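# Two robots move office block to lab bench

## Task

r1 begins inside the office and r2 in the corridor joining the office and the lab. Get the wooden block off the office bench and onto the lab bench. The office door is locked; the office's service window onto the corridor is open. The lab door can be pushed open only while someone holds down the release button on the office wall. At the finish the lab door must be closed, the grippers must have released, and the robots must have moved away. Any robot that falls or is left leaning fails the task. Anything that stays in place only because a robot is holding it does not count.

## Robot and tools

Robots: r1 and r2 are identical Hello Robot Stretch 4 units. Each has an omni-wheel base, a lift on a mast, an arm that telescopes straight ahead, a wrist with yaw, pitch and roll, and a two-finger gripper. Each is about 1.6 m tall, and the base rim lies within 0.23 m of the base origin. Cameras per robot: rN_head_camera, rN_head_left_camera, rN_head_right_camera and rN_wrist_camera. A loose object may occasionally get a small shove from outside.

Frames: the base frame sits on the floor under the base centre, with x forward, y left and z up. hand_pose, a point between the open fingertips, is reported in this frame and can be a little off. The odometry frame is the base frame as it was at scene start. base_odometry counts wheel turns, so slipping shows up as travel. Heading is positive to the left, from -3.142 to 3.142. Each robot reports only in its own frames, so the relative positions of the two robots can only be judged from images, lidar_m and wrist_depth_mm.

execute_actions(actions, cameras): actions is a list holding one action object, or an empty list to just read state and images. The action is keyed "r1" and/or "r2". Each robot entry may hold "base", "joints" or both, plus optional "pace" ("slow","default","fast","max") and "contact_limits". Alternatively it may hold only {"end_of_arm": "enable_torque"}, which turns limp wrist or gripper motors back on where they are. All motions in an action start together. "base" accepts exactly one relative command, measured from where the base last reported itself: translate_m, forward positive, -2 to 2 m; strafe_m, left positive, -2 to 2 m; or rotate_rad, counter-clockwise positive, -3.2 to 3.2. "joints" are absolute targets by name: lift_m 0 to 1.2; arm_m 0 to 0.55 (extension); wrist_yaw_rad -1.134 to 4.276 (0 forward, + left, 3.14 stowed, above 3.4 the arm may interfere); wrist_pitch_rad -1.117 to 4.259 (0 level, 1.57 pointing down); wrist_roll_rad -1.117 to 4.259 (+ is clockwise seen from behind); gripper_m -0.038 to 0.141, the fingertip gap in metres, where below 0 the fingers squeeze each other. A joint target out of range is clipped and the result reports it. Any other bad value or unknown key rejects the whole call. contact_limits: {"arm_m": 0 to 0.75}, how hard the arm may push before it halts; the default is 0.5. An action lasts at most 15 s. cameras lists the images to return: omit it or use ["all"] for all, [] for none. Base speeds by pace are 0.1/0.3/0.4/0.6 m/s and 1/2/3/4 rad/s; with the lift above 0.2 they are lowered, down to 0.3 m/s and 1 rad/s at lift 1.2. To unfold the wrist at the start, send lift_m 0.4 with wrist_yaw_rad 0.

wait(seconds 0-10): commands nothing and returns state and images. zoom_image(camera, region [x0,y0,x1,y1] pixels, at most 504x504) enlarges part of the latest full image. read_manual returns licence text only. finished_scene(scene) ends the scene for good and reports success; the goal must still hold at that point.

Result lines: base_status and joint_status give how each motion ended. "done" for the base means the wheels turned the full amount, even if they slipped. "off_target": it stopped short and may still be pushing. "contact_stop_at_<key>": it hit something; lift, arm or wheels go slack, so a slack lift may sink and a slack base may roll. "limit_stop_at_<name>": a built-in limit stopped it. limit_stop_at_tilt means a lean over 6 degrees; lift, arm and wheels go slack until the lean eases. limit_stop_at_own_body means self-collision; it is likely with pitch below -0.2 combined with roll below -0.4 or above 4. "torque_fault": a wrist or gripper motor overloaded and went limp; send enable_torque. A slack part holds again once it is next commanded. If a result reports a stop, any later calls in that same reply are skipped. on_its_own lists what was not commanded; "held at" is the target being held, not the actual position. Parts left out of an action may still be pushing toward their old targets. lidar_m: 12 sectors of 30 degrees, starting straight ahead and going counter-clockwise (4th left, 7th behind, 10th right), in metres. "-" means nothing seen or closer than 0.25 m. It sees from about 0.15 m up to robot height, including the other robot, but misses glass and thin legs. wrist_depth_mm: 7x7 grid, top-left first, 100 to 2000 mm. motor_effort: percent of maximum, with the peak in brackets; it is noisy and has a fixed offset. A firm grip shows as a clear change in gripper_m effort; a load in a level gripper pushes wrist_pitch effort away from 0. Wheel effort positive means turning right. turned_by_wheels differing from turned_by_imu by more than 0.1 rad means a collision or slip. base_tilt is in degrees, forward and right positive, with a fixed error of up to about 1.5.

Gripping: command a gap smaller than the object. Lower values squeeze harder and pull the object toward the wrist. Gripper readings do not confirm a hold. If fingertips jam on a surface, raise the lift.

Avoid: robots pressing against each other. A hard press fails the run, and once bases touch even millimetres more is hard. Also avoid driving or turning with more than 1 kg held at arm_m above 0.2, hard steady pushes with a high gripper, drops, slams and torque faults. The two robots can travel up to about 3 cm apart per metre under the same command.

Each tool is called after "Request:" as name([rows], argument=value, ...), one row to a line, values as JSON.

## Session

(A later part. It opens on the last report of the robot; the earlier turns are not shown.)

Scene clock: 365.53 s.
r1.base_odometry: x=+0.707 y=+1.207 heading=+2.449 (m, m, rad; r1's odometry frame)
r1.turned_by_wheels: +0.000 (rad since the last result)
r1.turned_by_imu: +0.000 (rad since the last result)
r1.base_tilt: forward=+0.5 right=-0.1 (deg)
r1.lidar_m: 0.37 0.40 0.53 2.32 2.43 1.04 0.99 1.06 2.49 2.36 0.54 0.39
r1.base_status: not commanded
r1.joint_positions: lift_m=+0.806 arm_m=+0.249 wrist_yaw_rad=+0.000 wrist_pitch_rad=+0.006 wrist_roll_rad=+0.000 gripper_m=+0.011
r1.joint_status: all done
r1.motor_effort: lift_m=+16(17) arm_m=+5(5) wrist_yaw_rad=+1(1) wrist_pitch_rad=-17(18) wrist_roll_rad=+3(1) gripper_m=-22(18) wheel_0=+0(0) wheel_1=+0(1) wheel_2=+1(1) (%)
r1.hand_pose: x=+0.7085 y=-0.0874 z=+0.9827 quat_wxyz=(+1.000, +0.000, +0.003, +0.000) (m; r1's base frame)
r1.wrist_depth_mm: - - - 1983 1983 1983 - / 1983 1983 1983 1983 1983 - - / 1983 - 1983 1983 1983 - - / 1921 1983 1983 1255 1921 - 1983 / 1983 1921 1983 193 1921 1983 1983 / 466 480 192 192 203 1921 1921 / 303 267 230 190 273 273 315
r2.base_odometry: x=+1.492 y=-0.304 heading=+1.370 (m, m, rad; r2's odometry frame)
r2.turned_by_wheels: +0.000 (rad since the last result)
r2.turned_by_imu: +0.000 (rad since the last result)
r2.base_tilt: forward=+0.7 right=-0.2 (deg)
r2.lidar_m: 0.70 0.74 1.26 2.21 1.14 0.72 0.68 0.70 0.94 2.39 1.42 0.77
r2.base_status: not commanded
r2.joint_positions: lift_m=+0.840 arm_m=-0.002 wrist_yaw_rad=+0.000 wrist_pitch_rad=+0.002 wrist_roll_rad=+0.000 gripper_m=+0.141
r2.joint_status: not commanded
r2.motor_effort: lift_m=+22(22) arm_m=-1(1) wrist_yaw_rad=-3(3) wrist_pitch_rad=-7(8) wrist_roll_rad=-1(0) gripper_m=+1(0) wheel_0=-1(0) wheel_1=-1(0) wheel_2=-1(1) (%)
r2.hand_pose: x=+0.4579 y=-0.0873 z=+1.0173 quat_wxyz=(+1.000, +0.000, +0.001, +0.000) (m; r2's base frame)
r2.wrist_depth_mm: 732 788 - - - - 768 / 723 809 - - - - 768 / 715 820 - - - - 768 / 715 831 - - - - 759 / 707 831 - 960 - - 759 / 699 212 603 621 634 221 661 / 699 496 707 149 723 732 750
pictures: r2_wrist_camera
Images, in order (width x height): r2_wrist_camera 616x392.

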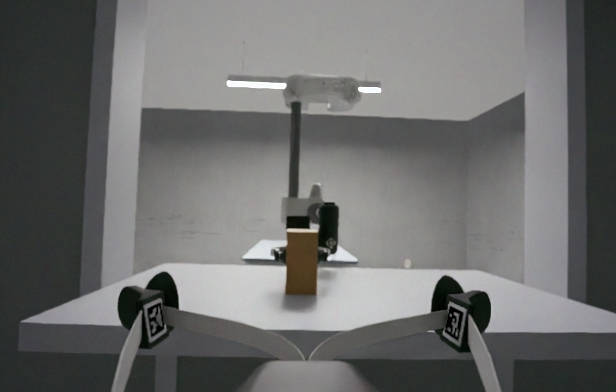

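Request:
execute_actions([
  {"r1": {"joints": {"gripper_m": 0.141}}},
], cameras=[])

Request:
execute_actions([
  {"r1": {"joints": {"arm_m": 0.0}, "pace": "fast"}, "r2": {"base": {"translate_m": 0.25}, "pace": "fast"}},
], cameras=["r1_head_camera", "r2_head_camera", "r2_wrist_camera"])

Scene clock: 371.70 s.
r1.base_odometry: x=+0.707 y=+1.207 heading=+2.449 (m, m, rad; r1's odometry frame)
r1.turned_by_wheels: +0.000 (rad since the last result)
r1.turned_by_imu: +0.001 (rad since the last result)
r1.base_tilt: forward=+0.6 right=+0.0 (deg)
r1.lidar_m: 0.36 0.40 0.54 2.31 2.41 1.04 0.97 1.06 2.49 2.38 0.56 0.41
r1.base_status: not commanded
r1.joint_positions: lift_m=+0.806 arm_m=+0.249 wrist_yaw_rad=+0.000 wrist_pitch_rad=+0.003 wrist_roll_rad=+0.000 gripper_m=+0.141
r1.joint_status: all done
r1.motor_effort: lift_m=+16(16) arm_m=+5(5) wrist_yaw_rad=+1(1) wrist_pitch_rad=-8(17) wrist_roll_rad=+3(0) gripper_m=+0(22) wheel_0=+0(0) wheel_1=+1(1) wheel_2=+1(1) (%)
r1.hand_pose: x=+0.7085 y=-0.0874 z=+0.9836 quat_wxyz=(+1.000, +0.000, +0.001, +0.000) (m; r1's base frame)
r1.wrist_depth_mm: - 1983 1983 - 1983 1983 - / 1983 1983 1983 1983 1983 - - / - - 1983 1983 1921 - - / 1983 1983 1983 1308 1983 1983 - / 1983 1921 1983 206 1921 1983 1983 / 484 213 1921 204 455 415 1983 / 309 291 294 156 298 298 320
r2.base_odometry: x=+1.492 y=-0.304 heading=+1.370 (m, m, rad; r2's odometry frame)
r2.turned_by_wheels: +0.000 (rad since the last result)
r2.turned_by_imu: +0.000 (rad since the last result)
r2.base_tilt: forward=+0.8 right=-0.2 (deg)
r2.lidar_m: 0.71 0.74 1.28 2.20 1.14 0.74 0.68 0.71 0.98 2.39 1.40 0.76
r2.base_status: not commanded
r2.joint_positions: lift_m=+0.840 arm_m=-0.002 wrist_yaw_rad=+0.000 wrist_pitch_rad=+0.002 wrist_roll_rad=+0.000 gripper_m=+0.141
r2.joint_status: not commanded
r2.motor_effort: lift_m=+23(22) arm_m=-1(1) wrist_yaw_rad=-3(3) wrist_pitch_rad=-7(7) wrist_roll_rad=+0(0) gripper_m=+0(0) wheel_0=+0(0) wheel_1=-1(1) wheel_2=-1(1) (%)
r2.hand_pose: x=+0.4579 y=-0.0873 z=+1.0173 quat_wxyz=(+1.000, +0.000, +0.001, +0.000) (m; r2's base frame)
r2.wrist_depth_mm: 723 788 - - - - 778 / 723 809 - - - - 768 / 723 820 - - - - 778 / 723 831 - - - - 768 / 707 820 - 960 - - 759 / 707 212 597 615 627 220 661 / 699 496 707 149 723 732 732
pictures: none
No camera images: the call's "cameras" was empty. Leave "cameras" out to get every camera's image.

Scene clock: 373.77 s.
r1.base_odometry: x=+0.707 y=+1.207 heading=+2.449 (m, m, rad; r1's odometry frame)
r1.turned_by_wheels: +0.000 (rad since the last result)
r1.turned_by_imu: +0.000 (rad since the last result)
r1.base_tilt: forward=+0.6 right=+0.0 (deg)
r1.lidar_m: 0.38 0.40 0.54 2.32 2.41 1.04 0.97 1.06 2.47 2.37 0.56 0.41
r1.base_status: not commanded
r1.joint_positions: lift_m=+0.806 arm_m=+0.001 wrist_yaw_rad=+0.000 wrist_pitch_rad=+0.003 wrist_roll_rad=+0.000 gripper_m=+0.141
r1.joint_status: all done
r1.motor_effort: lift_m=+16(16) arm_m=-5(6) wrist_yaw_rad=+2(0) wrist_pitch_rad=-8(8) wrist_roll_rad=+2(1) gripper_m=+1(1) wheel_0=+0(0) wheel_1=+0(0) wheel_2=+1(1) (%)
r1.hand_pose: x=+0.4602 y=-0.0875 z=+0.9837 quat_wxyz=(+1.000, +0.000, +0.001, +0.000) (m; r1's base frame)
r1.wrist_depth_mm: - - - - - - - / - - - - - - - / - - - - - - - / - - - 1281 - - - / - - - 455 - - - / 492 214 508 452 521 421 525 / 312 296 298 156 301 303 325
r2.base_odometry: x=+1.542 y=-0.059 heading=+1.370 (m, m, rad; r2's odometry frame)
r2.turned_by_wheels: +0.000 (rad since the last result)
r2.turned_by_imu: -0.001 (rad since the last result)
r2.base_tilt: forward=+0.7 right=-0.2 (deg)
r2.lidar_m: 0.47 0.51 0.96 2.20 1.52 0.97 0.94 0.94 1.32 2.48 0.73 0.50
r2.base_status: done
r2.joint_positions: lift_m=+0.840 arm_m=-0.002 wrist_yaw_rad=+0.000 wrist_pitch_rad=+0.002 wrist_roll_rad=+0.000 gripper_m=+0.141
r2.joint_status: not commanded
r2.motor_effort: lift_m=+22(23) arm_m=-1(1) wrist_yaw_rad=-3(3) wrist_pitch_rad=-7(8) wrist_roll_rad=-1(0) gripper_m=-1(0) wheel_0=-1(6) wheel_1=+0(8) wheel_2=+0(10) (%)
r2.hand_pose: x=+0.4579 y=-0.0873 z=+1.0173 quat_wxyz=(+1.000, +0.000, +0.001, +0.000) (m; r2's base frame)
r2.wrist_depth_mm: 544 - - - - - - / 554 - - 1336 - - - / 554 - - - - - - / 569 - - - - - - / 574 - - 768 - - - / 517 212 603 462 627 221 661 / 366 349 382 149 397 373 404
pictures: r1_head_camera, r2_head_camera, r2_wrist_camera
Images, in order (width x height): r1_head_camera 420x560, r2_head_camera 420x560, r2_wrist_camera 616x392.

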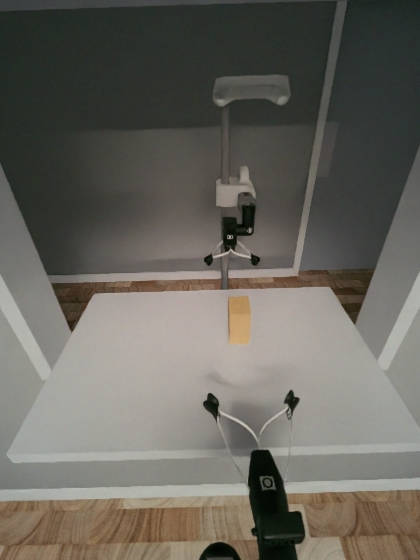

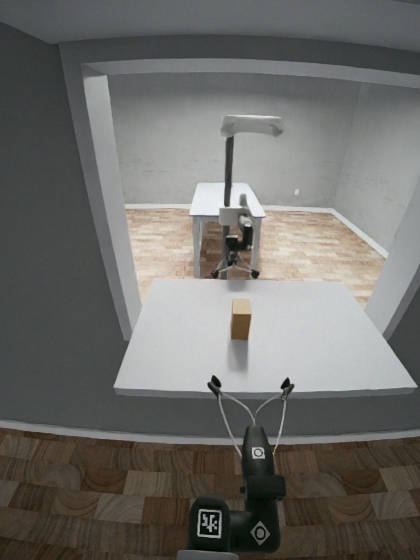

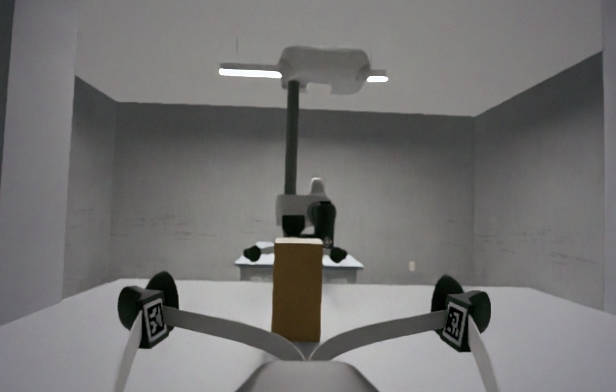

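Request:
execute_actions([
  {"r1": {"base": {"strafe_m": -1.71}, "joints": {"lift_m": 0.92, "gripper_m": 0.0}, "pace": "fast"}, "r2": {"joints": {"lift_m": 0.795, "arm_m": 0.17}}},
], cameras=["r1_head_camera", "r1_wrist_camera", "r2_wrist_camera"])

Scene clock: 399.93 s.
r1.base_odometry: x=+1.798 y=+2.523 heading=+2.449 (m, m, rad; r1's odometry frame)
r1.turned_by_wheels: +0.000 (rad since the last result)
r1.turned_by_imu: -0.007 (rad since the last result)
r1.base_tilt: forward=+0.6 right=+0.0 (deg)
r1.lidar_m: 0.59 0.59 0.85 1.49 1.62 1.86 2.94 1.00 0.72 0.68 0.71 0.63
r1.base_status: done
r1.joint_positions: lift_m=+0.920 arm_m=+0.001 wrist_yaw_rad=+0.000 wrist_pitch_rad=+0.002 wrist_roll_rad=+0.000 gripper_m=+0.000
r1.joint_status: all done
r1.motor_effort: lift_m=+21(23) arm_m=-5(5) wrist_yaw_rad=+2(1) wrist_pitch_rad=-7(8) wrist_roll_rad=+0(2) gripper_m=-7(4) wheel_0=-1(10) wheel_1=+0(10) wheel_2=+1(2) (%)
r1.hand_pose: x=+0.4603 y=-0.0874 z=+1.0973 quat_wxyz=(+1.000, +0.000, +0.001, +0.000) (m; r1's base frame)
r1.wrist_depth_mm: 399 397 397 397 392 392 392 / 397 394 394 392 392 387 389 / 394 392 392 389 387 387 387 / 392 389 389 387 387 384 384 / 387 387 387 384 384 382 382 / 384 384 384 206 382 379 379 / 384 382 183 187 177 377 377
r2.base_odometry: x=+1.542 y=-0.059 heading=+1.370 (m, m, rad; r2's odometry frame)
r2.turned_by_wheels: +0.000 (rad since the last result)
r2.turned_by_imu: +0.000 (rad since the last result)
r2.base_tilt: forward=+0.7 right=-0.2 (deg)
r2.lidar_m: 0.46 0.49 0.97 2.19 1.51 1.00 0.92 0.98 1.30 2.48 0.74 0.54
r2.base_status: not commanded
r2.joint_positions: lift_m=+0.795 arm_m=+0.169 wrist_yaw_rad=+0.000 wrist_pitch_rad=+0.002 wrist_roll_rad=+0.000 gripper_m=+0.141
r2.joint_status: all done
r2.motor_effort: lift_m=+15(13) arm_m=+6(6) wrist_yaw_rad=-2(2) wrist_pitch_rad=-7(7) wrist_roll_rad=-1(1) gripper_m=+0(1) wheel_0=-1(1) wheel_1=+0(0) wheel_2=+0(0) (%)
r2.hand_pose: x=+0.6284 y=-0.0874 z=+0.9729 quat_wxyz=(+1.000, +0.000, +0.001, +0.000) (m; r2's base frame)
r2.wrist_depth_mm: - - - - - - - / - - - - - - - / - - - - - - - / - - - - - - - / - - - 291 - - - / 402 212 424 291 445 221 473 / 260 249 272 149 283 265 287
pictures: r1_head_camera, r1_wrist_camera, r2_wrist_camera
Images, in order (width x height): r1_head_camera 420x560, r1_wrist_camera 616x392, r2_wrist_camera 616x392.

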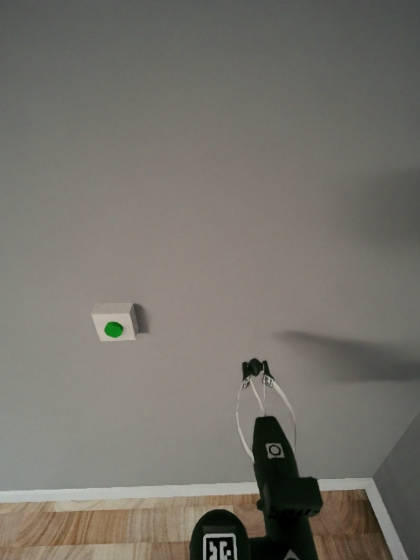

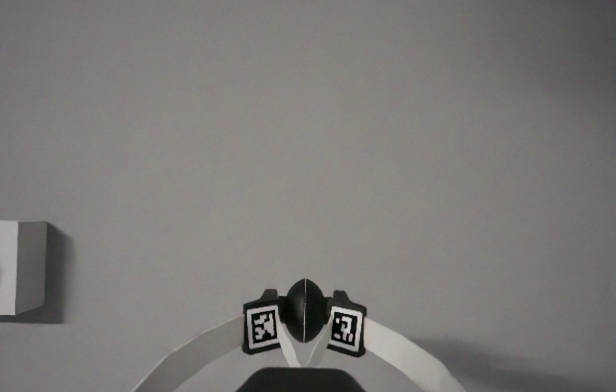

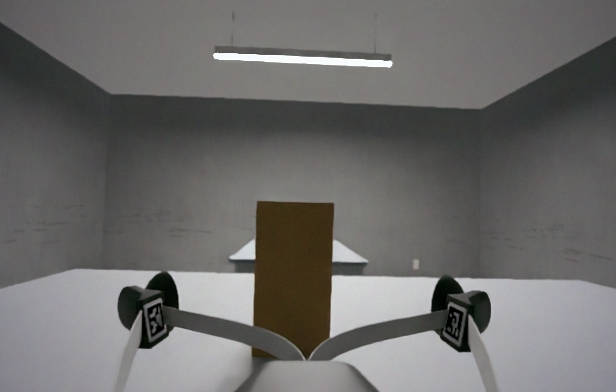

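Request:
execute_actions([
  {"r1": {"base": {"strafe_m": 0.325}}, "r2": {"joints": {"arm_m": 0.258}}},
], cameras=["r1_head_camera", "r1_wrist_camera", "r2_wrist_camera"])

Scene clock: 413.17 s.
r1.base_odometry: x=+1.591 y=+2.273 heading=+2.449 (m, m, rad; r1's odometry frame)
r1.turned_by_wheels: +0.000 (rad since the last result)
r1.turned_by_imu: +0.002 (rad since the last result)
r1.base_tilt: forward=+0.6 right=+0.0 (deg)
r1.lidar_m: 0.54 0.63 0.88 1.52 1.43 1.40 3.78 1.43 1.05 1.01 0.86 0.62
r1.base_status: done
r1.joint_positions: lift_m=+0.920 arm_m=+0.001 wrist_yaw_rad=+0.000 wrist_pitch_rad=+0.002 wrist_roll_rad=+0.000 gripper_m=+0.000
r1.joint_status: not commanded
r1.motor_effort: lift_m=+20(21) arm_m=-5(5) wrist_yaw_rad=+1(1) wrist_pitch_rad=-8(8) wrist_roll_rad=+2(3) gripper_m=-5(7) wheel_0=+2(6) wheel_1=+0(9) wheel_2=+1(1) (%)
r1.hand_pose: x=+0.4603 y=-0.0874 z=+1.0973 quat_wxyz=(+1.000, +0.000, +0.001, +0.000) (m; r1's base frame)
r1.wrist_depth_mm: 399 397 394 397 394 392 389 / 394 394 392 392 389 387 387 / 392 392 389 389 387 384 384 / 389 389 387 387 384 382 382 / 387 387 384 343 382 382 379 / 387 384 382 206 379 379 379 / 384 379 184 187 177 375 375
r2.base_odometry: x=+1.542 y=-0.059 heading=+1.370 (m, m, rad; r2's odometry frame)
r2.turned_by_wheels: +0.000 (rad since the last result)
r2.turned_by_imu: +0.000 (rad since the last result)
r2.base_tilt: forward=+0.8 right=-0.2 (deg)
r2.lidar_m: 0.46 0.50 0.98 2.21 1.50 0.98 0.90 0.95 1.30 2.47 0.73 0.51
r2.base_status: not commanded
r2.joint_positions: lift_m=+0.795 arm_m=+0.257 wrist_yaw_rad=+0.000 wrist_pitch_rad=+0.002 wrist_roll_rad=+0.000 gripper_m=+0.141
r2.joint_status: all done
r2.motor_effort: lift_m=+15(15) arm_m=+5(5) wrist_yaw_rad=-2(2) wrist_pitch_rad=-7(6) wrist_roll_rad=+0(1) gripper_m=+0(0) wheel_0=-1(0) wheel_1=+0(0) wheel_2=+0(0) (%)
r2.hand_pose: x=+0.7164 y=-0.0874 z=+0.9729 quat_wxyz=(+1.000, +0.000, +0.001, +0.000) (m; r2's base frame)
r2.wrist_depth_mm: - - - - - - - / - - - - - - - / - - - - - - - / - - - - - - - / - - - 204 - - - / 397 212 203 203 449 221 466 / 258 249 244 149 281 266 287
pictures: r1_head_camera, r1_wrist_camera, r2_wrist_camera
Images, in order (width x height): r1_head_camera 420x560, r1_wrist_camera 616x392, r2_wrist_camera 616x392.

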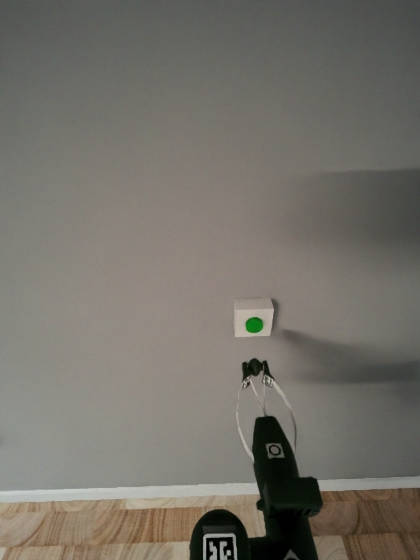

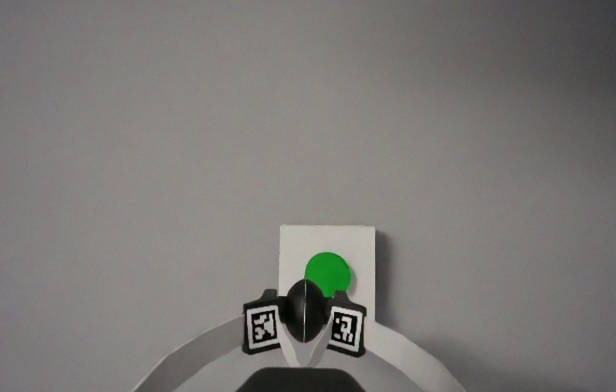

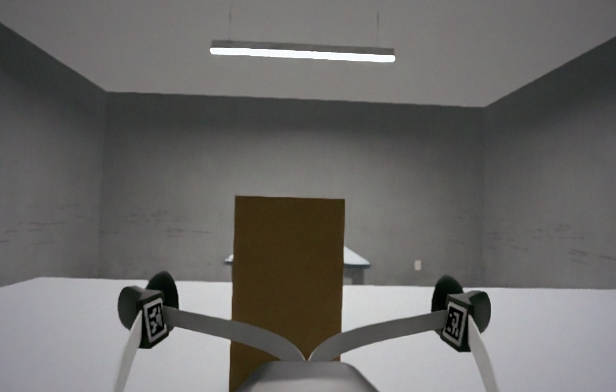

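Request:
execute_actions([
  {"r1": {"base": {"strafe_m": -0.019}, "joints": {"arm_m": 0.05}}, "r2": {"joints": {"gripper_m": 0.01}}},
], cameras=["r1_wrist_camera", "r2_wrist_camera"])

Scene clock: 419.30 s.
r1.base_odometry: x=+1.603 y=+2.288 heading=+2.449 (m, m, rad; r1's odometry frame)
r1.turned_by_wheels: +0.000 (rad since the last result)
r1.turned_by_imu: +0.001 (rad since the last result)
r1.base_tilt: forward=+0.7 right=+0.0 (deg)
r1.lidar_m: 0.55 0.63 0.84 1.50 1.42 1.40 3.77 1.41 1.04 0.99 0.86 0.60
r1.base_status: done
r1.joint_positions: lift_m=+0.920 arm_m=+0.049 wrist_yaw_rad=+0.000 wrist_pitch_rad=+0.002 wrist_roll_rad=+0.000 gripper_m=+0.000
r1.joint_status: all done
r1.motor_effort: lift_m=+20(20) arm_m=+5(4) wrist_yaw_rad=+2(1) wrist_pitch_rad=-8(8) wrist_roll_rad=+2(1) gripper_m=-5(4) wheel_0=+0(6) wheel_1=+1(5) wheel_2=+1(1) (%)
r1.hand_pose: x=+0.5085 y=-0.0874 z=+1.0973 quat_wxyz=(+1.000, +0.000, +0.001, +0.000) (m; r1's base frame)
r1.wrist_depth_mm: 347 345 345 345 342 342 342 / 343 343 343 342 342 340 338 / 343 342 340 340 338 338 336 / 340 340 338 338 338 334 336 / 338 340 338 297 334 332 332 / 336 336 334 205 330 330 330 / 334 334 183 187 178 329 329
r2.base_odometry: x=+1.542 y=-0.059 heading=+1.370 (m, m, rad; r2's odometry frame)
r2.turned_by_wheels: +0.000 (rad since the last result)
r2.turned_by_imu: +0.000 (rad since the last result)
r2.base_tilt: forward=+0.8 right=-0.1 (deg)
r2.lidar_m: 0.48 0.48 0.98 2.20 1.50 1.00 0.94 0.96 1.32 2.48 0.74 0.50
r2.base_status: not commanded
r2.joint_positions: lift_m=+0.795 arm_m=+0.257 wrist_yaw_rad=+0.000 wrist_pitch_rad=+0.002 wrist_roll_rad=+0.000 gripper_m=+0.010
r2.joint_status: all done
r2.motor_effort: lift_m=+16(16) arm_m=+6(6) wrist_yaw_rad=-3(2) wrist_pitch_rad=-7(7) wrist_roll_rad=+0(1) gripper_m=-22(22) wheel_0=-1(1) wheel_1=+0(0) wheel_2=+0(0) (%)
r2.hand_pose: x=+0.7165 y=-0.0874 z=+0.9729 quat_wxyz=(+1.000, +0.000, +0.001, +0.000) (m; r2's base frame)
r2.wrist_depth_mm: - - - - - - - / - - - - - - - / - - - - - - - / - - - - - - - / - - - 192 - - - / 399 413 188 191 194 459 469 / 258 233 237 189 245 166 287
pictures: r1_wrist_camera, r2_wrist_camera
Images, in order (width x height): r1_wrist_camera 616x392, r2_wrist_camera 616x392.

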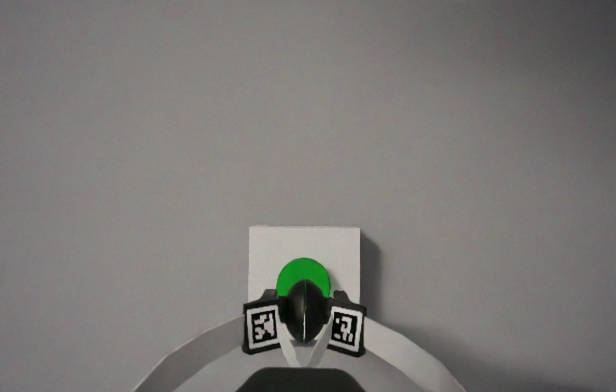

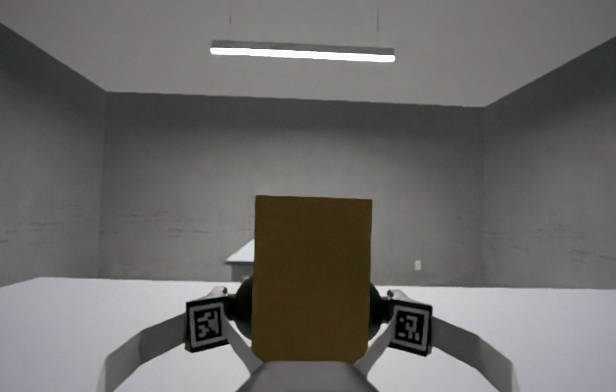

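Request:
execute_actions([
  {"r2": {"joints": {"lift_m": 0.84}}},
], cameras=[])

Request:
execute_actions([
  {"r2": {"joints": {"arm_m": 0.0}, "pace": "fast"}},
], cameras=["r2_head_camera", "r2_wrist_camera"])

Scene clock: 461.23 s.
r1.base_odometry: x=+1.603 y=+2.288 heading=+2.449 (m, m, rad; r1's odometry frame)
r1.turned_by_wheels: +0.000 (rad since the last result)
r1.turned_by_imu: +0.000 (rad since the last result)
r1.base_tilt: forward=+0.6 right=+0.0 (deg)
r1.lidar_m: 0.57 0.63 0.85 1.52 1.44 1.41 3.79 1.38 1.04 0.99 0.87 0.61
r1.base_status: not commanded
r1.joint_positions: lift_m=+0.920 arm_m=+0.049 wrist_yaw_rad=+0.000 wrist_pitch_rad=+0.002 wrist_roll_rad=+0.000 gripper_m=+0.000
r1.joint_status: not commanded
r1.motor_effort: lift_m=+20(21) arm_m=+5(5) wrist_yaw_rad=+1(1) wrist_pitch_rad=-8(8) wrist_roll_rad=+2(1) gripper_m=-4(8) wheel_0=+0(0) wheel_1=+1(1) wheel_2=+1(1) (%)
r1.hand_pose: x=+0.5085 y=-0.0874 z=+1.0973 quat_wxyz=(+1.000, +0.000, +0.001, +0.000) (m; r1's base frame)
r1.wrist_depth_mm: 347 345 345 343 343 342 340 / 345 345 342 342 340 338 338 / 343 342 342 340 338 338 336 / 342 340 340 336 336 336 332 / 336 338 338 297 332 332 334 / 338 336 334 206 332 330 330 / 334 332 183 187 177 329 327
r2.base_odometry: x=+1.542 y=-0.059 heading=+1.370 (m, m, rad; r2's odometry frame)
r2.turned_by_wheels: +0.000 (rad since the last result)
r2.turned_by_imu: +0.000 (rad since the last result)
r2.base_tilt: forward=+0.7 right=-0.2 (deg)
r2.lidar_m: 0.46 0.48 0.98 2.20 1.48 0.98 0.91 0.97 1.29 2.49 0.71 0.51
r2.base_status: not commanded
r2.joint_positions: lift_m=+0.840 arm_m=+0.257 wrist_yaw_rad=+0.000 wrist_pitch_rad=+0.006 wrist_roll_rad=+0.000 gripper_m=+0.010
r2.joint_status: all done
r2.motor_effort: lift_m=+24(28) arm_m=+5(6) wrist_yaw_rad=-2(3) wrist_pitch_rad=-17(18) wrist_roll_rad=+0(0) gripper_m=-24(21) wheel_0=-1(1) wheel_1=+0(0) wheel_2=+0(0) (%)
r2.hand_pose: x=+0.7165 y=-0.0874 z=+1.0162 quat_wxyz=(+1.000, +0.000, +0.003, +0.000) (m; r2's base frame)
r2.wrist_depth_mm: - - - - - - - / - - - - - - - / - - - - - - - / - - - - - - - / - - - 192 - - - / 544 559 189 190 195 - - / 353 319 324 189 332 166 392
pictures: none
No camera images: the call's "cameras" was empty. Leave "cameras" out to get every camera's image.

Scene clock: 462.83 s.
r1.base_odometry: x=+1.603 y=+2.288 heading=+2.449 (m, m, rad; r1's odometry frame)
r1.turned_by_wheels: +0.000 (rad since the last result)
r1.turned_by_imu: +0.000 (rad since the last result)
r1.base_tilt: forward=+0.5 right=+0.0 (deg)
r1.lidar_m: 0.55 0.62 0.85 1.51 1.45 1.44 3.80 1.41 1.02 0.99 0.86 0.62
r1.base_status: not commanded
r1.joint_positions: lift_m=+0.920 arm_m=+0.049 wrist_yaw_rad=+0.000 wrist_pitch_rad=+0.002 wrist_roll_rad=+0.000 gripper_m=+0.000
r1.joint_status: not commanded
r1.motor_effort: lift_m=+20(20) arm_m=+5(5) wrist_yaw_rad=+1(2) wrist_pitch_rad=-8(7) wrist_roll_rad=+2(2) gripper_m=-6(5) wheel_0=+0(0) wheel_1=+1(1) wheel_2=+1(1) (%)
r1.hand_pose: x=+0.5085 y=-0.0874 z=+1.0973 quat_wxyz=(+1.000, +0.000, +0.001, +0.000) (m; r1's base frame)
r1.wrist_depth_mm: 349 347 345 343 343 342 342 / 347 343 343 342 340 340 338 / 343 342 340 340 342 340 336 / 340 340 338 336 336 336 334 / 338 338 336 296 334 334 332 / 336 336 336 206 330 332 329 / 334 334 183 187 178 329 329
r2.base_odometry: x=+1.542 y=-0.059 heading=+1.370 (m, m, rad; r2's odometry frame)
r2.turned_by_wheels: +0.000 (rad since the last result)
r2.turned_by_imu: +0.000 (rad since the last result)
r2.base_tilt: forward=+0.8 right=-0.2 (deg)
r2.lidar_m: 0.46 0.48 0.99 2.21 1.47 1.00 0.92 0.97 1.31 2.49 0.73 0.51
r2.base_status: not commanded
r2.joint_positions: lift_m=+0.840 arm_m=+0.001 wrist_yaw_rad=+0.000 wrist_pitch_rad=+0.006 wrist_roll_rad=+0.000 gripper_m=+0.010
r2.joint_status: all done
r2.motor_effort: lift_m=+24(24) arm_m=-5(6) wrist_yaw_rad=-1(3) wrist_pitch_rad=-17(18) wrist_roll_rad=+0(1) gripper_m=-23(21) wheel_0=-1(1) wheel_1=+0(0) wheel_2=+0(0) (%)
r2.hand_pose: x=+0.4603 y=-0.0875 z=+1.0161 quat_wxyz=(+1.000, +0.000, +0.003, +0.000) (m; r2's base frame)
r2.wrist_depth_mm: 549 - - - - - - / 554 - - - - - - / 559 - - - - - - / 564 - - - - - - / 569 - - 191 - - - / 512 564 189 190 194 634 640 / 357 322 327 188 338 166 397
pictures: r2_head_camera, r2_wrist_camera
Images, in order (width x height): r2_head_camera 420x560, r2_wrist_camera 616x392.

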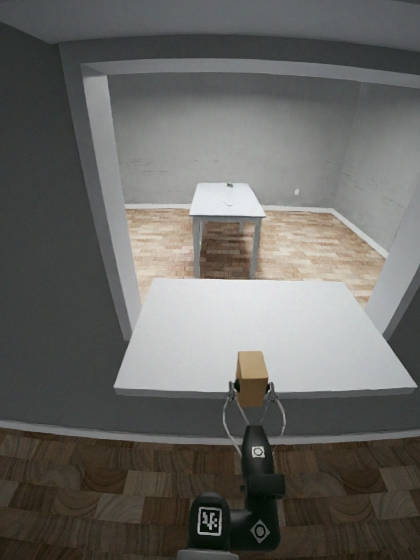

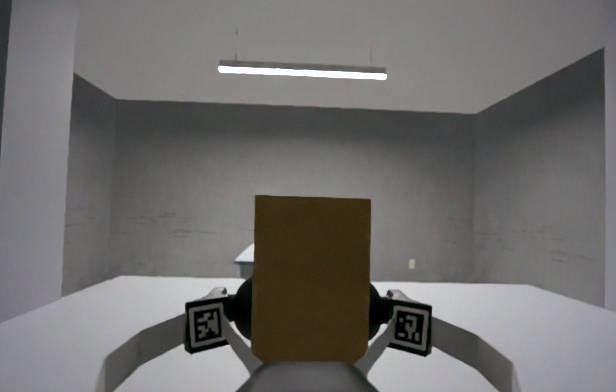

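Request:
execute_actions([
  {"r1": {"joints": {"arm_m": 0.09}, "contact_limits": {"arm_m": 0.2}, "pace": "slow"}, "r2": {"base": {"strafe_m": 1.07}, "joints": {"wrist_yaw_rad": 2.8}}},
], cameras=["r1_head_camera", "r1_wrist_camera", "r2_head_camera", "r2_head_left_camera"])

Scene clock: 475.07 s.
r1.base_odometry: x=+1.603 y=+2.288 heading=+2.449 (m, m, rad; r1's odometry frame)
r1.turned_by_wheels: +0.000 (rad since the last result)
r1.turned_by_imu: +0.001 (rad since the last result)
r1.base_tilt: forward=+0.6 right=+0.0 (deg)
r1.lidar_m: 0.60 0.62 0.86 1.49 1.43 1.40 3.77 1.38 1.03 0.97 0.87 0.63
r1.base_status: not commanded
r1.joint_positions: lift_m=+0.920 arm_m=+0.089 wrist_yaw_rad=+0.000 wrist_pitch_rad=+0.002 wrist_roll_rad=+0.000 gripper_m=+0.000
r1.joint_status: all done
r1.motor_effort: lift_m=+20(20) arm_m=+5(7) wrist_yaw_rad=+1(1) wrist_pitch_rad=-8(8) wrist_roll_rad=-1(1) gripper_m=-6(4) wheel_0=+0(0) wheel_1=+1(1) wheel_2=+1(1) (%)
r1.contact_limits: arm_m 0.2
r1.hand_pose: x=+0.5485 y=-0.0874 z=+1.0973 quat_wxyz=(+1.000, +0.000, +0.001, +0.000) (m; r1's base frame)
r1.wrist_depth_mm: 306 304 304 303 303 300 300 / 304 301 301 301 300 300 298 / 301 300 298 298 298 297 296 / 300 298 298 297 296 296 294 / 298 297 296 256 294 293 293 / 297 296 294 206 294 293 291 / 294 296 183 187 178 290 289
r2.base_odometry: x=+0.494 y=+0.154 heading=+1.370 (m, m, rad; r2's odometry frame)
r2.turned_by_wheels: +0.000 (rad since the last result)
r2.turned_by_imu: +0.003 (rad since the last result)
r2.base_tilt: forward=+0.7 right=-0.2 (deg)
r2.lidar_m: 0.64 0.68 0.89 1.13 1.19 1.11 1.03 1.05 1.36 2.96 0.92 0.70
r2.base_status: done
r2.joint_positions: lift_m=+0.840 arm_m=+0.001 wrist_yaw_rad=+2.800 wrist_pitch_rad=+0.006 wrist_roll_rad=+0.000 gripper_m=+0.010
r2.joint_status: all done
r2.motor_effort: lift_m=+24(24) arm_m=-5(6) wrist_yaw_rad=-2(6) wrist_pitch_rad=-17(18) wrist_roll_rad=+0(1) gripper_m=-23(23) wheel_0=+1(10) wheel_1=+0(11) wheel_2=+0(1) (%)
r2.hand_pose: x=-0.0707 y=+0.1791 z=+1.0162 quat_wxyz=(+0.170, -0.003, +0.001, +0.985) (m; r2's base frame)
r2.wrist_depth_mm: 234 1098 1205 1255 1366 1336 1060 / 149 1098 1160 1281 1336 1308 1060 / 151 1078 1182 1255 1366 1308 1042 / 193 1098 1182 1205 1336 1308 1025 / 1008 1078 1138 193 1366 1281 1042 / 1008 1060 188 191 194 1308 1025 / 1008 1060 1138 189 1281 165 1025
pictures: r1_head_camera, r1_wrist_camera, r2_head_camera, r2_head_left_camera
Images, in order (width x height): r1_head_camera 420x560, r1_wrist_camera 616x392, r2_head_camera 420x560, r2_head_left_camera 420x672.

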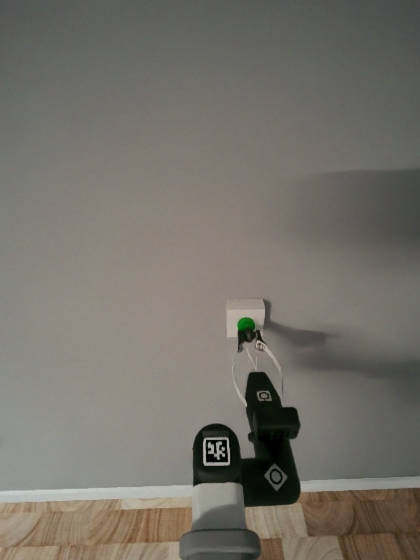

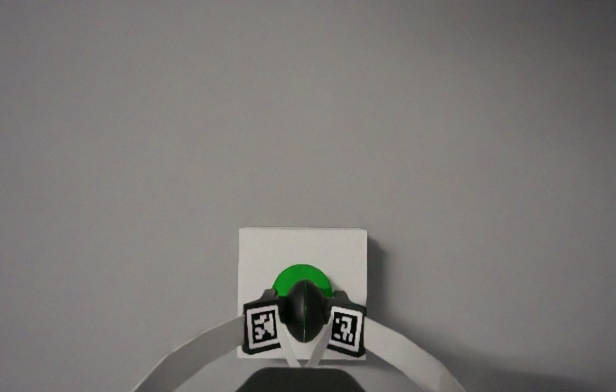

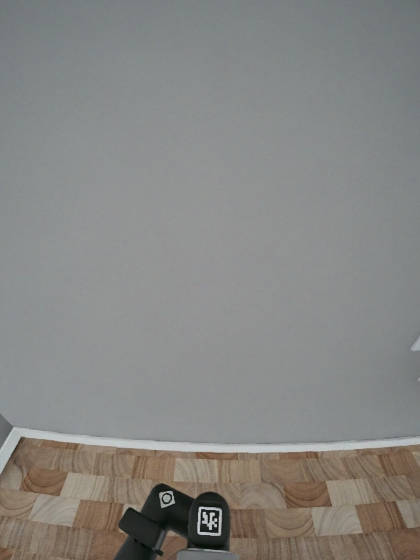

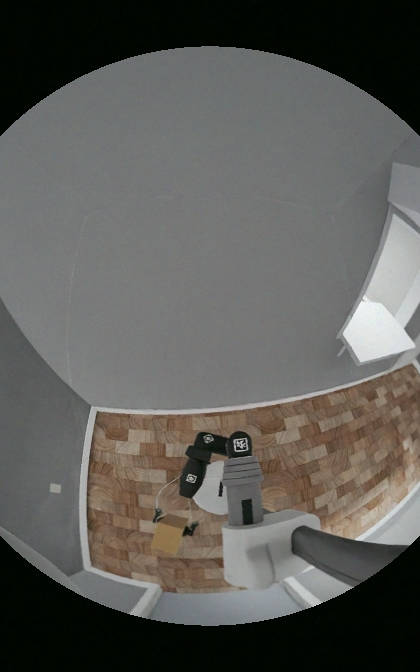

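Request:
execute_actions([
  {"r1": {"joints": {"arm_m": 0.11}, "contact_limits": {"arm_m": 0.2}, "pace": "slow"}, "r2": {"base": {"rotate_rad": 3.14}}},
], cameras=["r1_wrist_camera", "r2_head_camera", "r2_head_left_camera"])

Scene clock: 481.73 s.
r1.base_odometry: x=+1.603 y=+2.287 heading=+2.449 (m, m, rad; r1's odometry frame)
r1.turned_by_wheels: +0.000 (rad since the last result)
r1.turned_by_imu: +0.002 (rad since the last result)
r1.base_tilt: forward=+0.5 right=+0.0 (deg)
r1.lidar_m: 0.58 0.63 0.85 1.53 1.42 1.43 3.77 1.39 1.04 0.98 0.87 0.62
r1.base_status: not commanded
r1.joint_positions: lift_m=+0.920 arm_m=+0.103 wrist_yaw_rad=-0.005 wrist_pitch_rad=+0.002 wrist_roll_rad=+0.000 gripper_m=+0.000
r1.joint_status: arm_m contact_stop (moved +0.014 of +0.021)
r1.on_its_own: arm_m is slack since a contact_stop (your +0.110 is given up); wrist_yaw_rad is at rest, and its effort (+15) is outside its rest range (-13 to +13)
r1.motor_effort: lift_m=+20(20) arm_m=+0(15) wrist_yaw_rad=+15(21) wrist_pitch_rad=-5(8) wrist_roll_rad=+0(1) gripper_m=-2(7) wheel_0=+3(4) wheel_1=+2(4) wheel_2=-5(7) (%)
r1.contact_limits: arm_m 0.2
r1.hand_pose: x=+0.5618 y=-0.0888 z=+1.0976 quat_wxyz=(+1.000, +0.000, +0.001, -0.002) (m; r1's base frame)
r1.wrist_depth_mm: 293 291 293 290 290 289 289 / 291 291 289 289 287 287 287 / 289 289 287 287 285 285 285 / 287 286 286 285 285 285 283 / 286 285 283 245 283 283 281 / 283 283 282 207 282 281 281 / 283 282 242 183 184 278 278
r2.base_odometry: x=+0.494 y=+0.154 heading=-1.773 (m, m, rad; r2's odometry frame)
r2.turned_by_wheels: +3.140 (rad since the last result)
r2.turned_by_imu: +3.089 (rad since the last result)
r2.base_tilt: forward=+0.7 right=-0.1 (deg)
r2.lidar_m: 1.05 1.04 1.37 2.97 0.90 0.67 0.63 0.65 0.92 1.13 1.20 1.10
r2.base_status: done
r2.joint_positions: lift_m=+0.840 arm_m=+0.001 wrist_yaw_rad=+2.800 wrist_pitch_rad=+0.006 wrist_roll_rad=+0.000 gripper_m=+0.010
r2.joint_status: not commanded
r2.motor_effort: lift_m=+24(23) arm_m=-5(5) wrist_yaw_rad=-1(2) wrist_pitch_rad=-17(18) wrist_roll_rad=+0(0) gripper_m=-21(23) wheel_0=+0(7) wheel_1=+2(9) wheel_2=+0(7) (%)
r2.hand_pose: x=-0.0707 y=+0.1790 z=+1.0162 quat_wxyz=(+0.170, -0.003, +0.001, +0.985) (m; r2's base frame)
r2.wrist_depth_mm: 233 759 820 891 991 1160 1205 / 149 750 820 878 976 - - / 151 741 809 878 976 - - / 193 750 798 842 960 - - / 691 741 798 193 946 - - / 691 732 189 190 194 1008 1160 / 683 699 768 189 931 165 1182
pictures: r1_wrist_camera, r2_head_camera, r2_head_left_camera
Images, in order (width x height): r1_wrist_camera 616x392, r2_head_camera 420x560, r2_head_left_camera 420x672.

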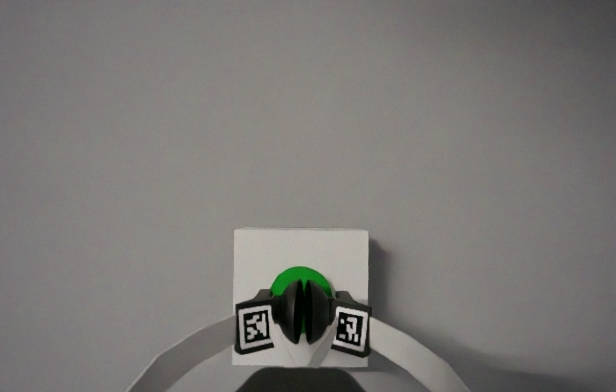

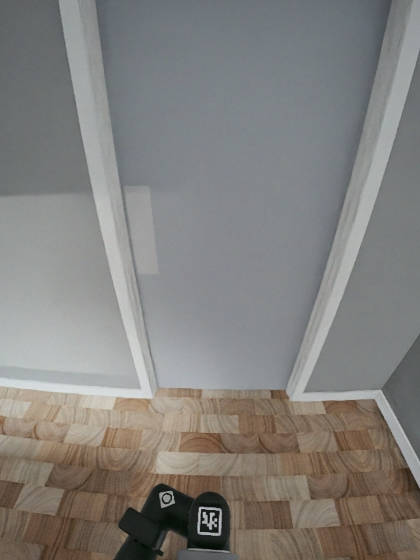

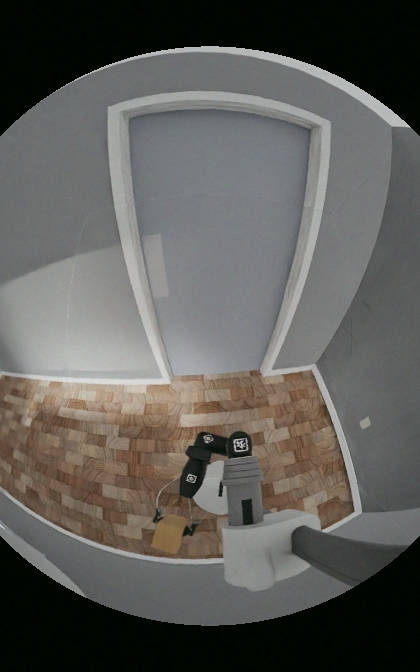

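Request:
execute_actions([
  {"r1": {"joints": {"arm_m": 0.106}, "contact_limits": {"arm_m": 0.35}, "pace": "slow"}, "r2": {"base": {"strafe_m": -0.05}}},
], cameras=["r1_wrist_camera", "r1_head_camera"])

Scene clock: 500.23 s.
r1.base_odometry: x=+1.603 y=+2.287 heading=+2.449 (m, m, rad; r1's odometry frame)
r1.turned_by_wheels: +0.000 (rad since the last result)
r1.turned_by_imu: +0.000 (rad since the last result)
r1.base_tilt: forward=+0.5 right=+0.1 (deg)
r1.lidar_m: 0.57 0.62 0.87 1.52 1.42 1.44 3.78 1.40 1.05 0.98 0.87 0.61
r1.base_status: not commanded
r1.joint_positions: lift_m=+0.920 arm_m=+0.104 wrist_yaw_rad=-0.005 wrist_pitch_rad=+0.002 wrist_roll_rad=+0.000 gripper_m=+0.000
r1.joint_status: all done
r1.on_its_own: wrist_yaw_rad is at rest, and its effort (+17) is outside its rest range (-13 to +13)
r1.motor_effort: lift_m=+20(20) arm_m=+11(12) wrist_yaw_rad=+17(16) wrist_pitch_rad=-6(6) wrist_roll_rad=+0(1) gripper_m=-3(3) wheel_0=+3(3) wheel_1=+2(2) wheel_2=-5(5) (%)
r1.contact_limits: arm_m 0.35
r1.hand_pose: x=+0.5631 y=-0.0889 z=+1.0976 quat_wxyz=(+1.000, +0.000, +0.001, -0.003) (m; r1's base frame)
r1.wrist_depth_mm: 291 290 290 289 289 289 287 / 289 289 289 287 286 287 286 / 287 287 287 286 286 283 285 / 286 285 286 283 283 283 282 / 285 283 282 242 282 281 279 / 283 282 242 211 279 278 279 / 281 281 240 182 182 278 277
r2.base_odometry: x=+0.445 y=+0.164 heading=-1.773 (m, m, rad; r2's odometry frame)
r2.turned_by_wheels: +0.000 (rad since the last result)
r2.turned_by_imu: +0.000 (rad since the last result)
r2.base_tilt: forward=+0.7 right=-0.1 (deg)
r2.lidar_m: 1.04 1.06 1.34 2.97 0.96 0.68 0.65 0.67 0.92 1.08 1.12 1.09
r2.base_status: done
r2.joint_positions: lift_m=+0.840 arm_m=+0.001 wrist_yaw_rad=+2.800 wrist_pitch_rad=+0.006 wrist_roll_rad=+0.000 gripper_m=+0.010
r2.joint_status: not commanded
r2.motor_effort: lift_m=+24(23) arm_m=-5(6) wrist_yaw_rad=-2(2) wrist_pitch_rad=-17(17) wrist_roll_rad=+0(0) gripper_m=-22(21) wheel_0=-1(8) wheel_1=+0(2) wheel_2=+0(1) (%)
r2.hand_pose: x=-0.0707 y=+0.1790 z=+1.0162 quat_wxyz=(+0.170, -0.003, +0.001, +0.985) (m; r2's base frame)
r2.wrist_depth_mm: 232 750 809 891 976 1160 1205 / 149 750 809 891 991 - - / 151 741 809 891 976 - - / 193 741 798 842 960 - - / 691 741 788 193 960 - - / 691 732 189 191 194 1025 1138 / 683 723 768 189 917 164 1160
pictures: r1_head_camera, r1_wrist_camera
Images, in order (width x height): r1_head_camera 420x560, r1_wrist_camera 616x392.

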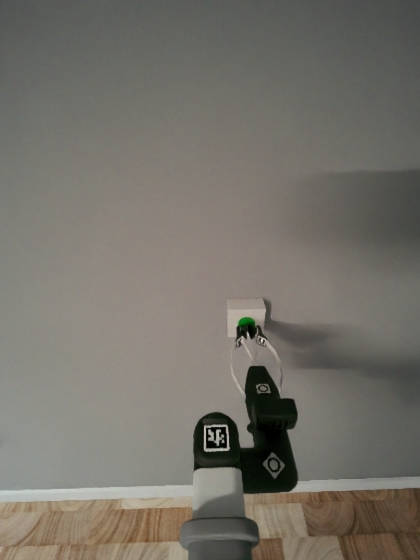

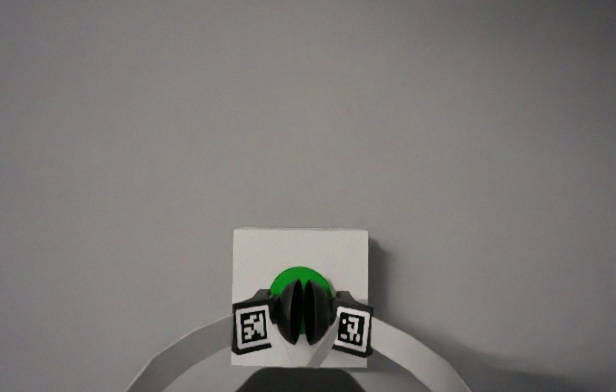

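Request:
execute_actions([
  {"r2": {"base": {"translate_m": 0.66}, "pace": "fast"}},
], cameras=["r2_head_camera", "r2_head_left_camera"])

Scene clock: 506.87 s.
r1.base_odometry: x=+1.603 y=+2.287 heading=+2.449 (m, m, rad; r1's odometry frame)
r1.turned_by_wheels: +0.000 (rad since the last result)
r1.turned_by_imu: +0.001 (rad since the last result)
r1.base_tilt: forward=+0.5 right=+0.1 (deg)
r1.lidar_m: 0.57 0.61 0.84 1.55 1.41 1.43 3.79 1.40 1.05 0.99 0.87 0.61
r1.base_status: not commanded
r1.joint_positions: lift_m=+0.920 arm_m=+0.104 wrist_yaw_rad=-0.005 wrist_pitch_rad=+0.002 wrist_roll_rad=+0.000 gripper_m=+0.000
r1.joint_status: not commanded
r1.on_its_own: wrist_yaw_rad is at rest, and its effort (+16) is outside its rest range (-13 to +13)
r1.motor_effort: lift_m=+21(20) arm_m=+10(10) wrist_yaw_rad=+16(17) wrist_pitch_rad=-5(6) wrist_roll_rad=+1(3) gripper_m=-3(5) wheel_0=+3(3) wheel_1=+2(2) wheel_2=-5(5) (%)
r1.hand_pose: x=+0.5631 y=-0.0889 z=+1.0976 quat_wxyz=(+1.000, +0.000, +0.001, -0.003) (m; r1's base frame)
r1.wrist_depth_mm: 293 290 290 289 289 287 289 / 290 287 287 287 287 286 286 / 289 287 286 286 283 285 285 / 285 286 285 283 285 283 282 / 283 283 282 243 281 281 281 / 282 282 243 211 279 279 279 / 281 279 241 182 183 277 278
r2.base_odometry: x=+0.312 y=-0.482 heading=-1.773 (m, m, rad; r2's odometry frame)
r2.turned_by_wheels: +0.000 (rad since the last result)
r2.turned_by_imu: -0.003 (rad since the last result)
r2.base_tilt: forward=+0.7 right=-0.2 (deg)
r2.lidar_m: 0.39 0.40 0.54 1.14 1.62 1.36 1.32 1.37 1.14 1.04 0.55 0.40
r2.base_status: done
r2.joint_positions: lift_m=+0.840 arm_m=+0.001 wrist_yaw_rad=+2.800 wrist_pitch_rad=+0.006 wrist_roll_rad=+0.000 gripper_m=+0.010
r2.joint_status: not commanded
r2.motor_effort: lift_m=+24(23) arm_m=-5(5) wrist_yaw_rad=-2(2) wrist_pitch_rad=-17(18) wrist_roll_rad=+0(0) gripper_m=-22(21) wheel_0=+1(7) wheel_1=+0(3) wheel_2=+0(9) (%)
r2.hand_pose: x=-0.0707 y=+0.1790 z=+1.0162 quat_wxyz=(+0.170, -0.003, +0.001, +0.985) (m; r2's base frame)
r2.wrist_depth_mm: 234 1336 1464 1618 1499 1921 - / 149 1336 1430 1537 1756 1808 - / 151 1336 1397 1537 - - - / 192 1336 1430 1499 - - - / 1229 1308 1430 192 1618 - - / 1229 1308 189 191 195 1921 - / 1229 1281 1366 189 1708 165 -
pictures: r2_head_camera, r2_head_left_camera
Images, in order (width x height): r2_head_camera 420x560, r2_head_left_camera 420x672.

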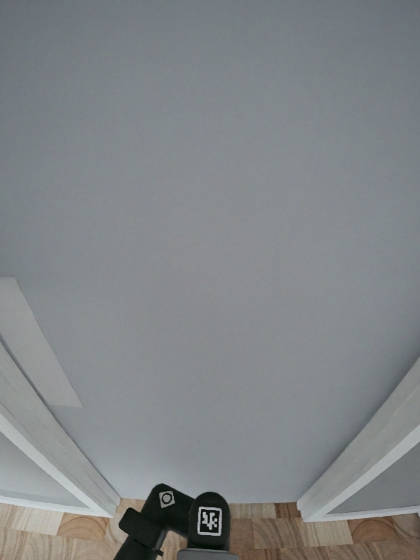

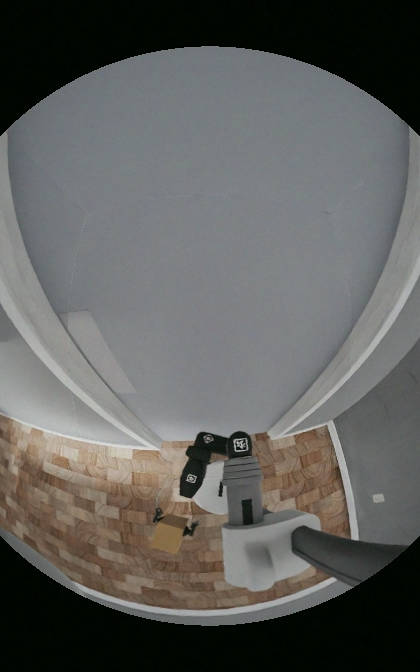

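Request:
execute_actions([
  {"r2": {"base": {"translate_m": 0.3}, "pace": "slow"}},
], cameras=["r2_head_camera", "r2_head_left_camera", "r2_head_right_camera"])

Scene clock: 515.50 s.
r1.base_odometry: x=+1.603 y=+2.287 heading=+2.449 (m, m, rad; r1's odometry frame)
r1.turned_by_wheels: +0.000 (rad since the last result)
r1.turned_by_imu: +0.001 (rad since the last result)
r1.base_tilt: forward=+0.5 right=+0.0 (deg)
r1.lidar_m: 0.58 0.63 0.84 1.53 1.44 1.42 3.79 1.43 1.03 0.98 0.86 0.62
r1.base_status: not commanded
r1.joint_positions: lift_m=+0.920 arm_m=+0.104 wrist_yaw_rad=-0.005 wrist_pitch_rad=+0.002 wrist_roll_rad=+0.000 gripper_m=+0.000
r1.joint_status: not commanded
r1.on_its_own: wrist_yaw_rad is at rest, and its effort (+17) is outside its rest range (-13 to +13)
r1.motor_effort: lift_m=+21(20) arm_m=+10(10) wrist_yaw_rad=+17(17) wrist_pitch_rad=-4(5) wrist_roll_rad=+0(1) gripper_m=-4(1) wheel_0=+3(3) wheel_1=+2(1) wheel_2=-5(5) (%)
r1.hand_pose: x=+0.5631 y=-0.0889 z=+1.0976 quat_wxyz=(+1.000, +0.000, +0.001, -0.003) (m; r1's base frame)
r1.wrist_depth_mm: 291 291 290 290 290 287 287 / 290 289 289 287 287 285 285 / 286 287 286 285 286 285 285 / 286 285 286 283 283 282 283 / 285 283 283 243 281 281 281 / 283 282 243 211 279 281 279 / 281 279 241 183 183 278 277
r2.base_odometry: x=+0.252 y=-0.776 heading=-1.773 (m, m, rad; r2's odometry frame)
r2.turned_by_wheels: +0.000 (rad since the last result)
r2.turned_by_imu: +0.039 (rad since the last result)
r2.base_tilt: forward=+0.7 right=-0.2 (deg)
r2.lidar_m: - 0.25 0.36 0.43 2.02 1.65 1.60 1.54 1.12 0.45 0.25 0.26
r2.base_status: done
r2.joint_positions: lift_m=+0.840 arm_m=-0.001 wrist_yaw_rad=+2.800 wrist_pitch_rad=+0.006 wrist_roll_rad=+0.000 gripper_m=+0.010
r2.joint_status: not commanded
r2.motor_effort: lift_m=+23(23) arm_m=+3(5) wrist_yaw_rad=-4(31) wrist_pitch_rad=-17(19) wrist_roll_rad=+0(0) gripper_m=-22(21) wheel_0=+2(12) wheel_1=+3(11) wheel_2=-5(10) (%)
r2.hand_pose: x=-0.0723 y=+0.1789 z=+1.0163 quat_wxyz=(+0.170, -0.003, +0.001, +0.985) (m; r2's base frame)
r2.wrist_depth_mm: 233 1576 1708 1863 - - - / 148 1618 1708 1808 1808 - - / 151 1576 1708 1863 - - - / 193 1618 1661 1863 - - - / 1464 1618 1618 193 - - - / 1464 1576 189 191 194 - - / 1464 1464 1661 189 1983 165 -
pictures: r2_head_camera, r2_head_left_camera, r2_head_right_camera
Images, in order (width x height): r2_head_camera 420x560, r2_head_left_camera 420x672, r2_head_right_camera 420x672.

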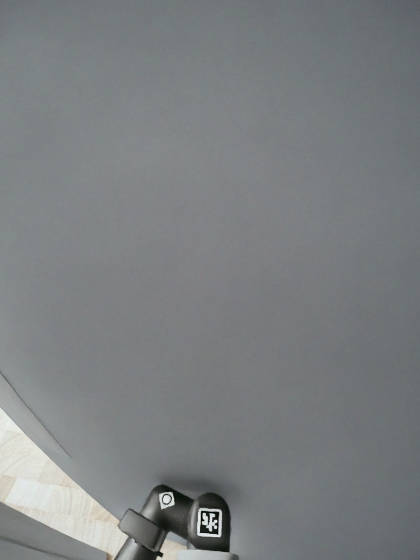

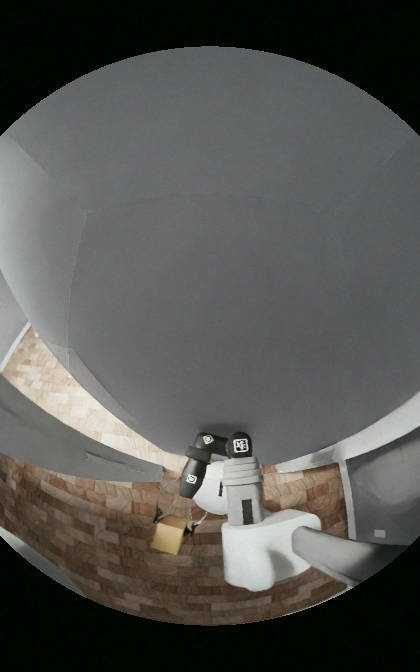

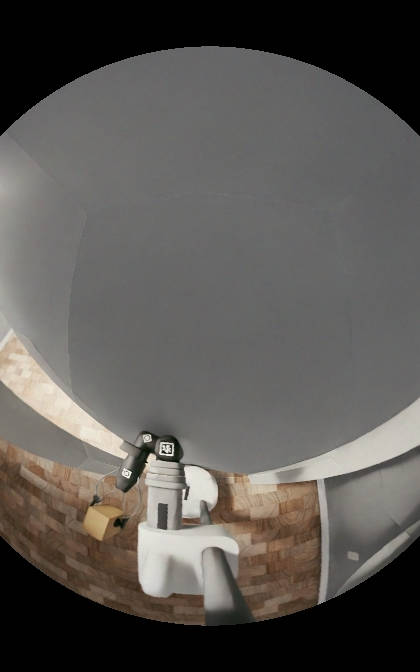

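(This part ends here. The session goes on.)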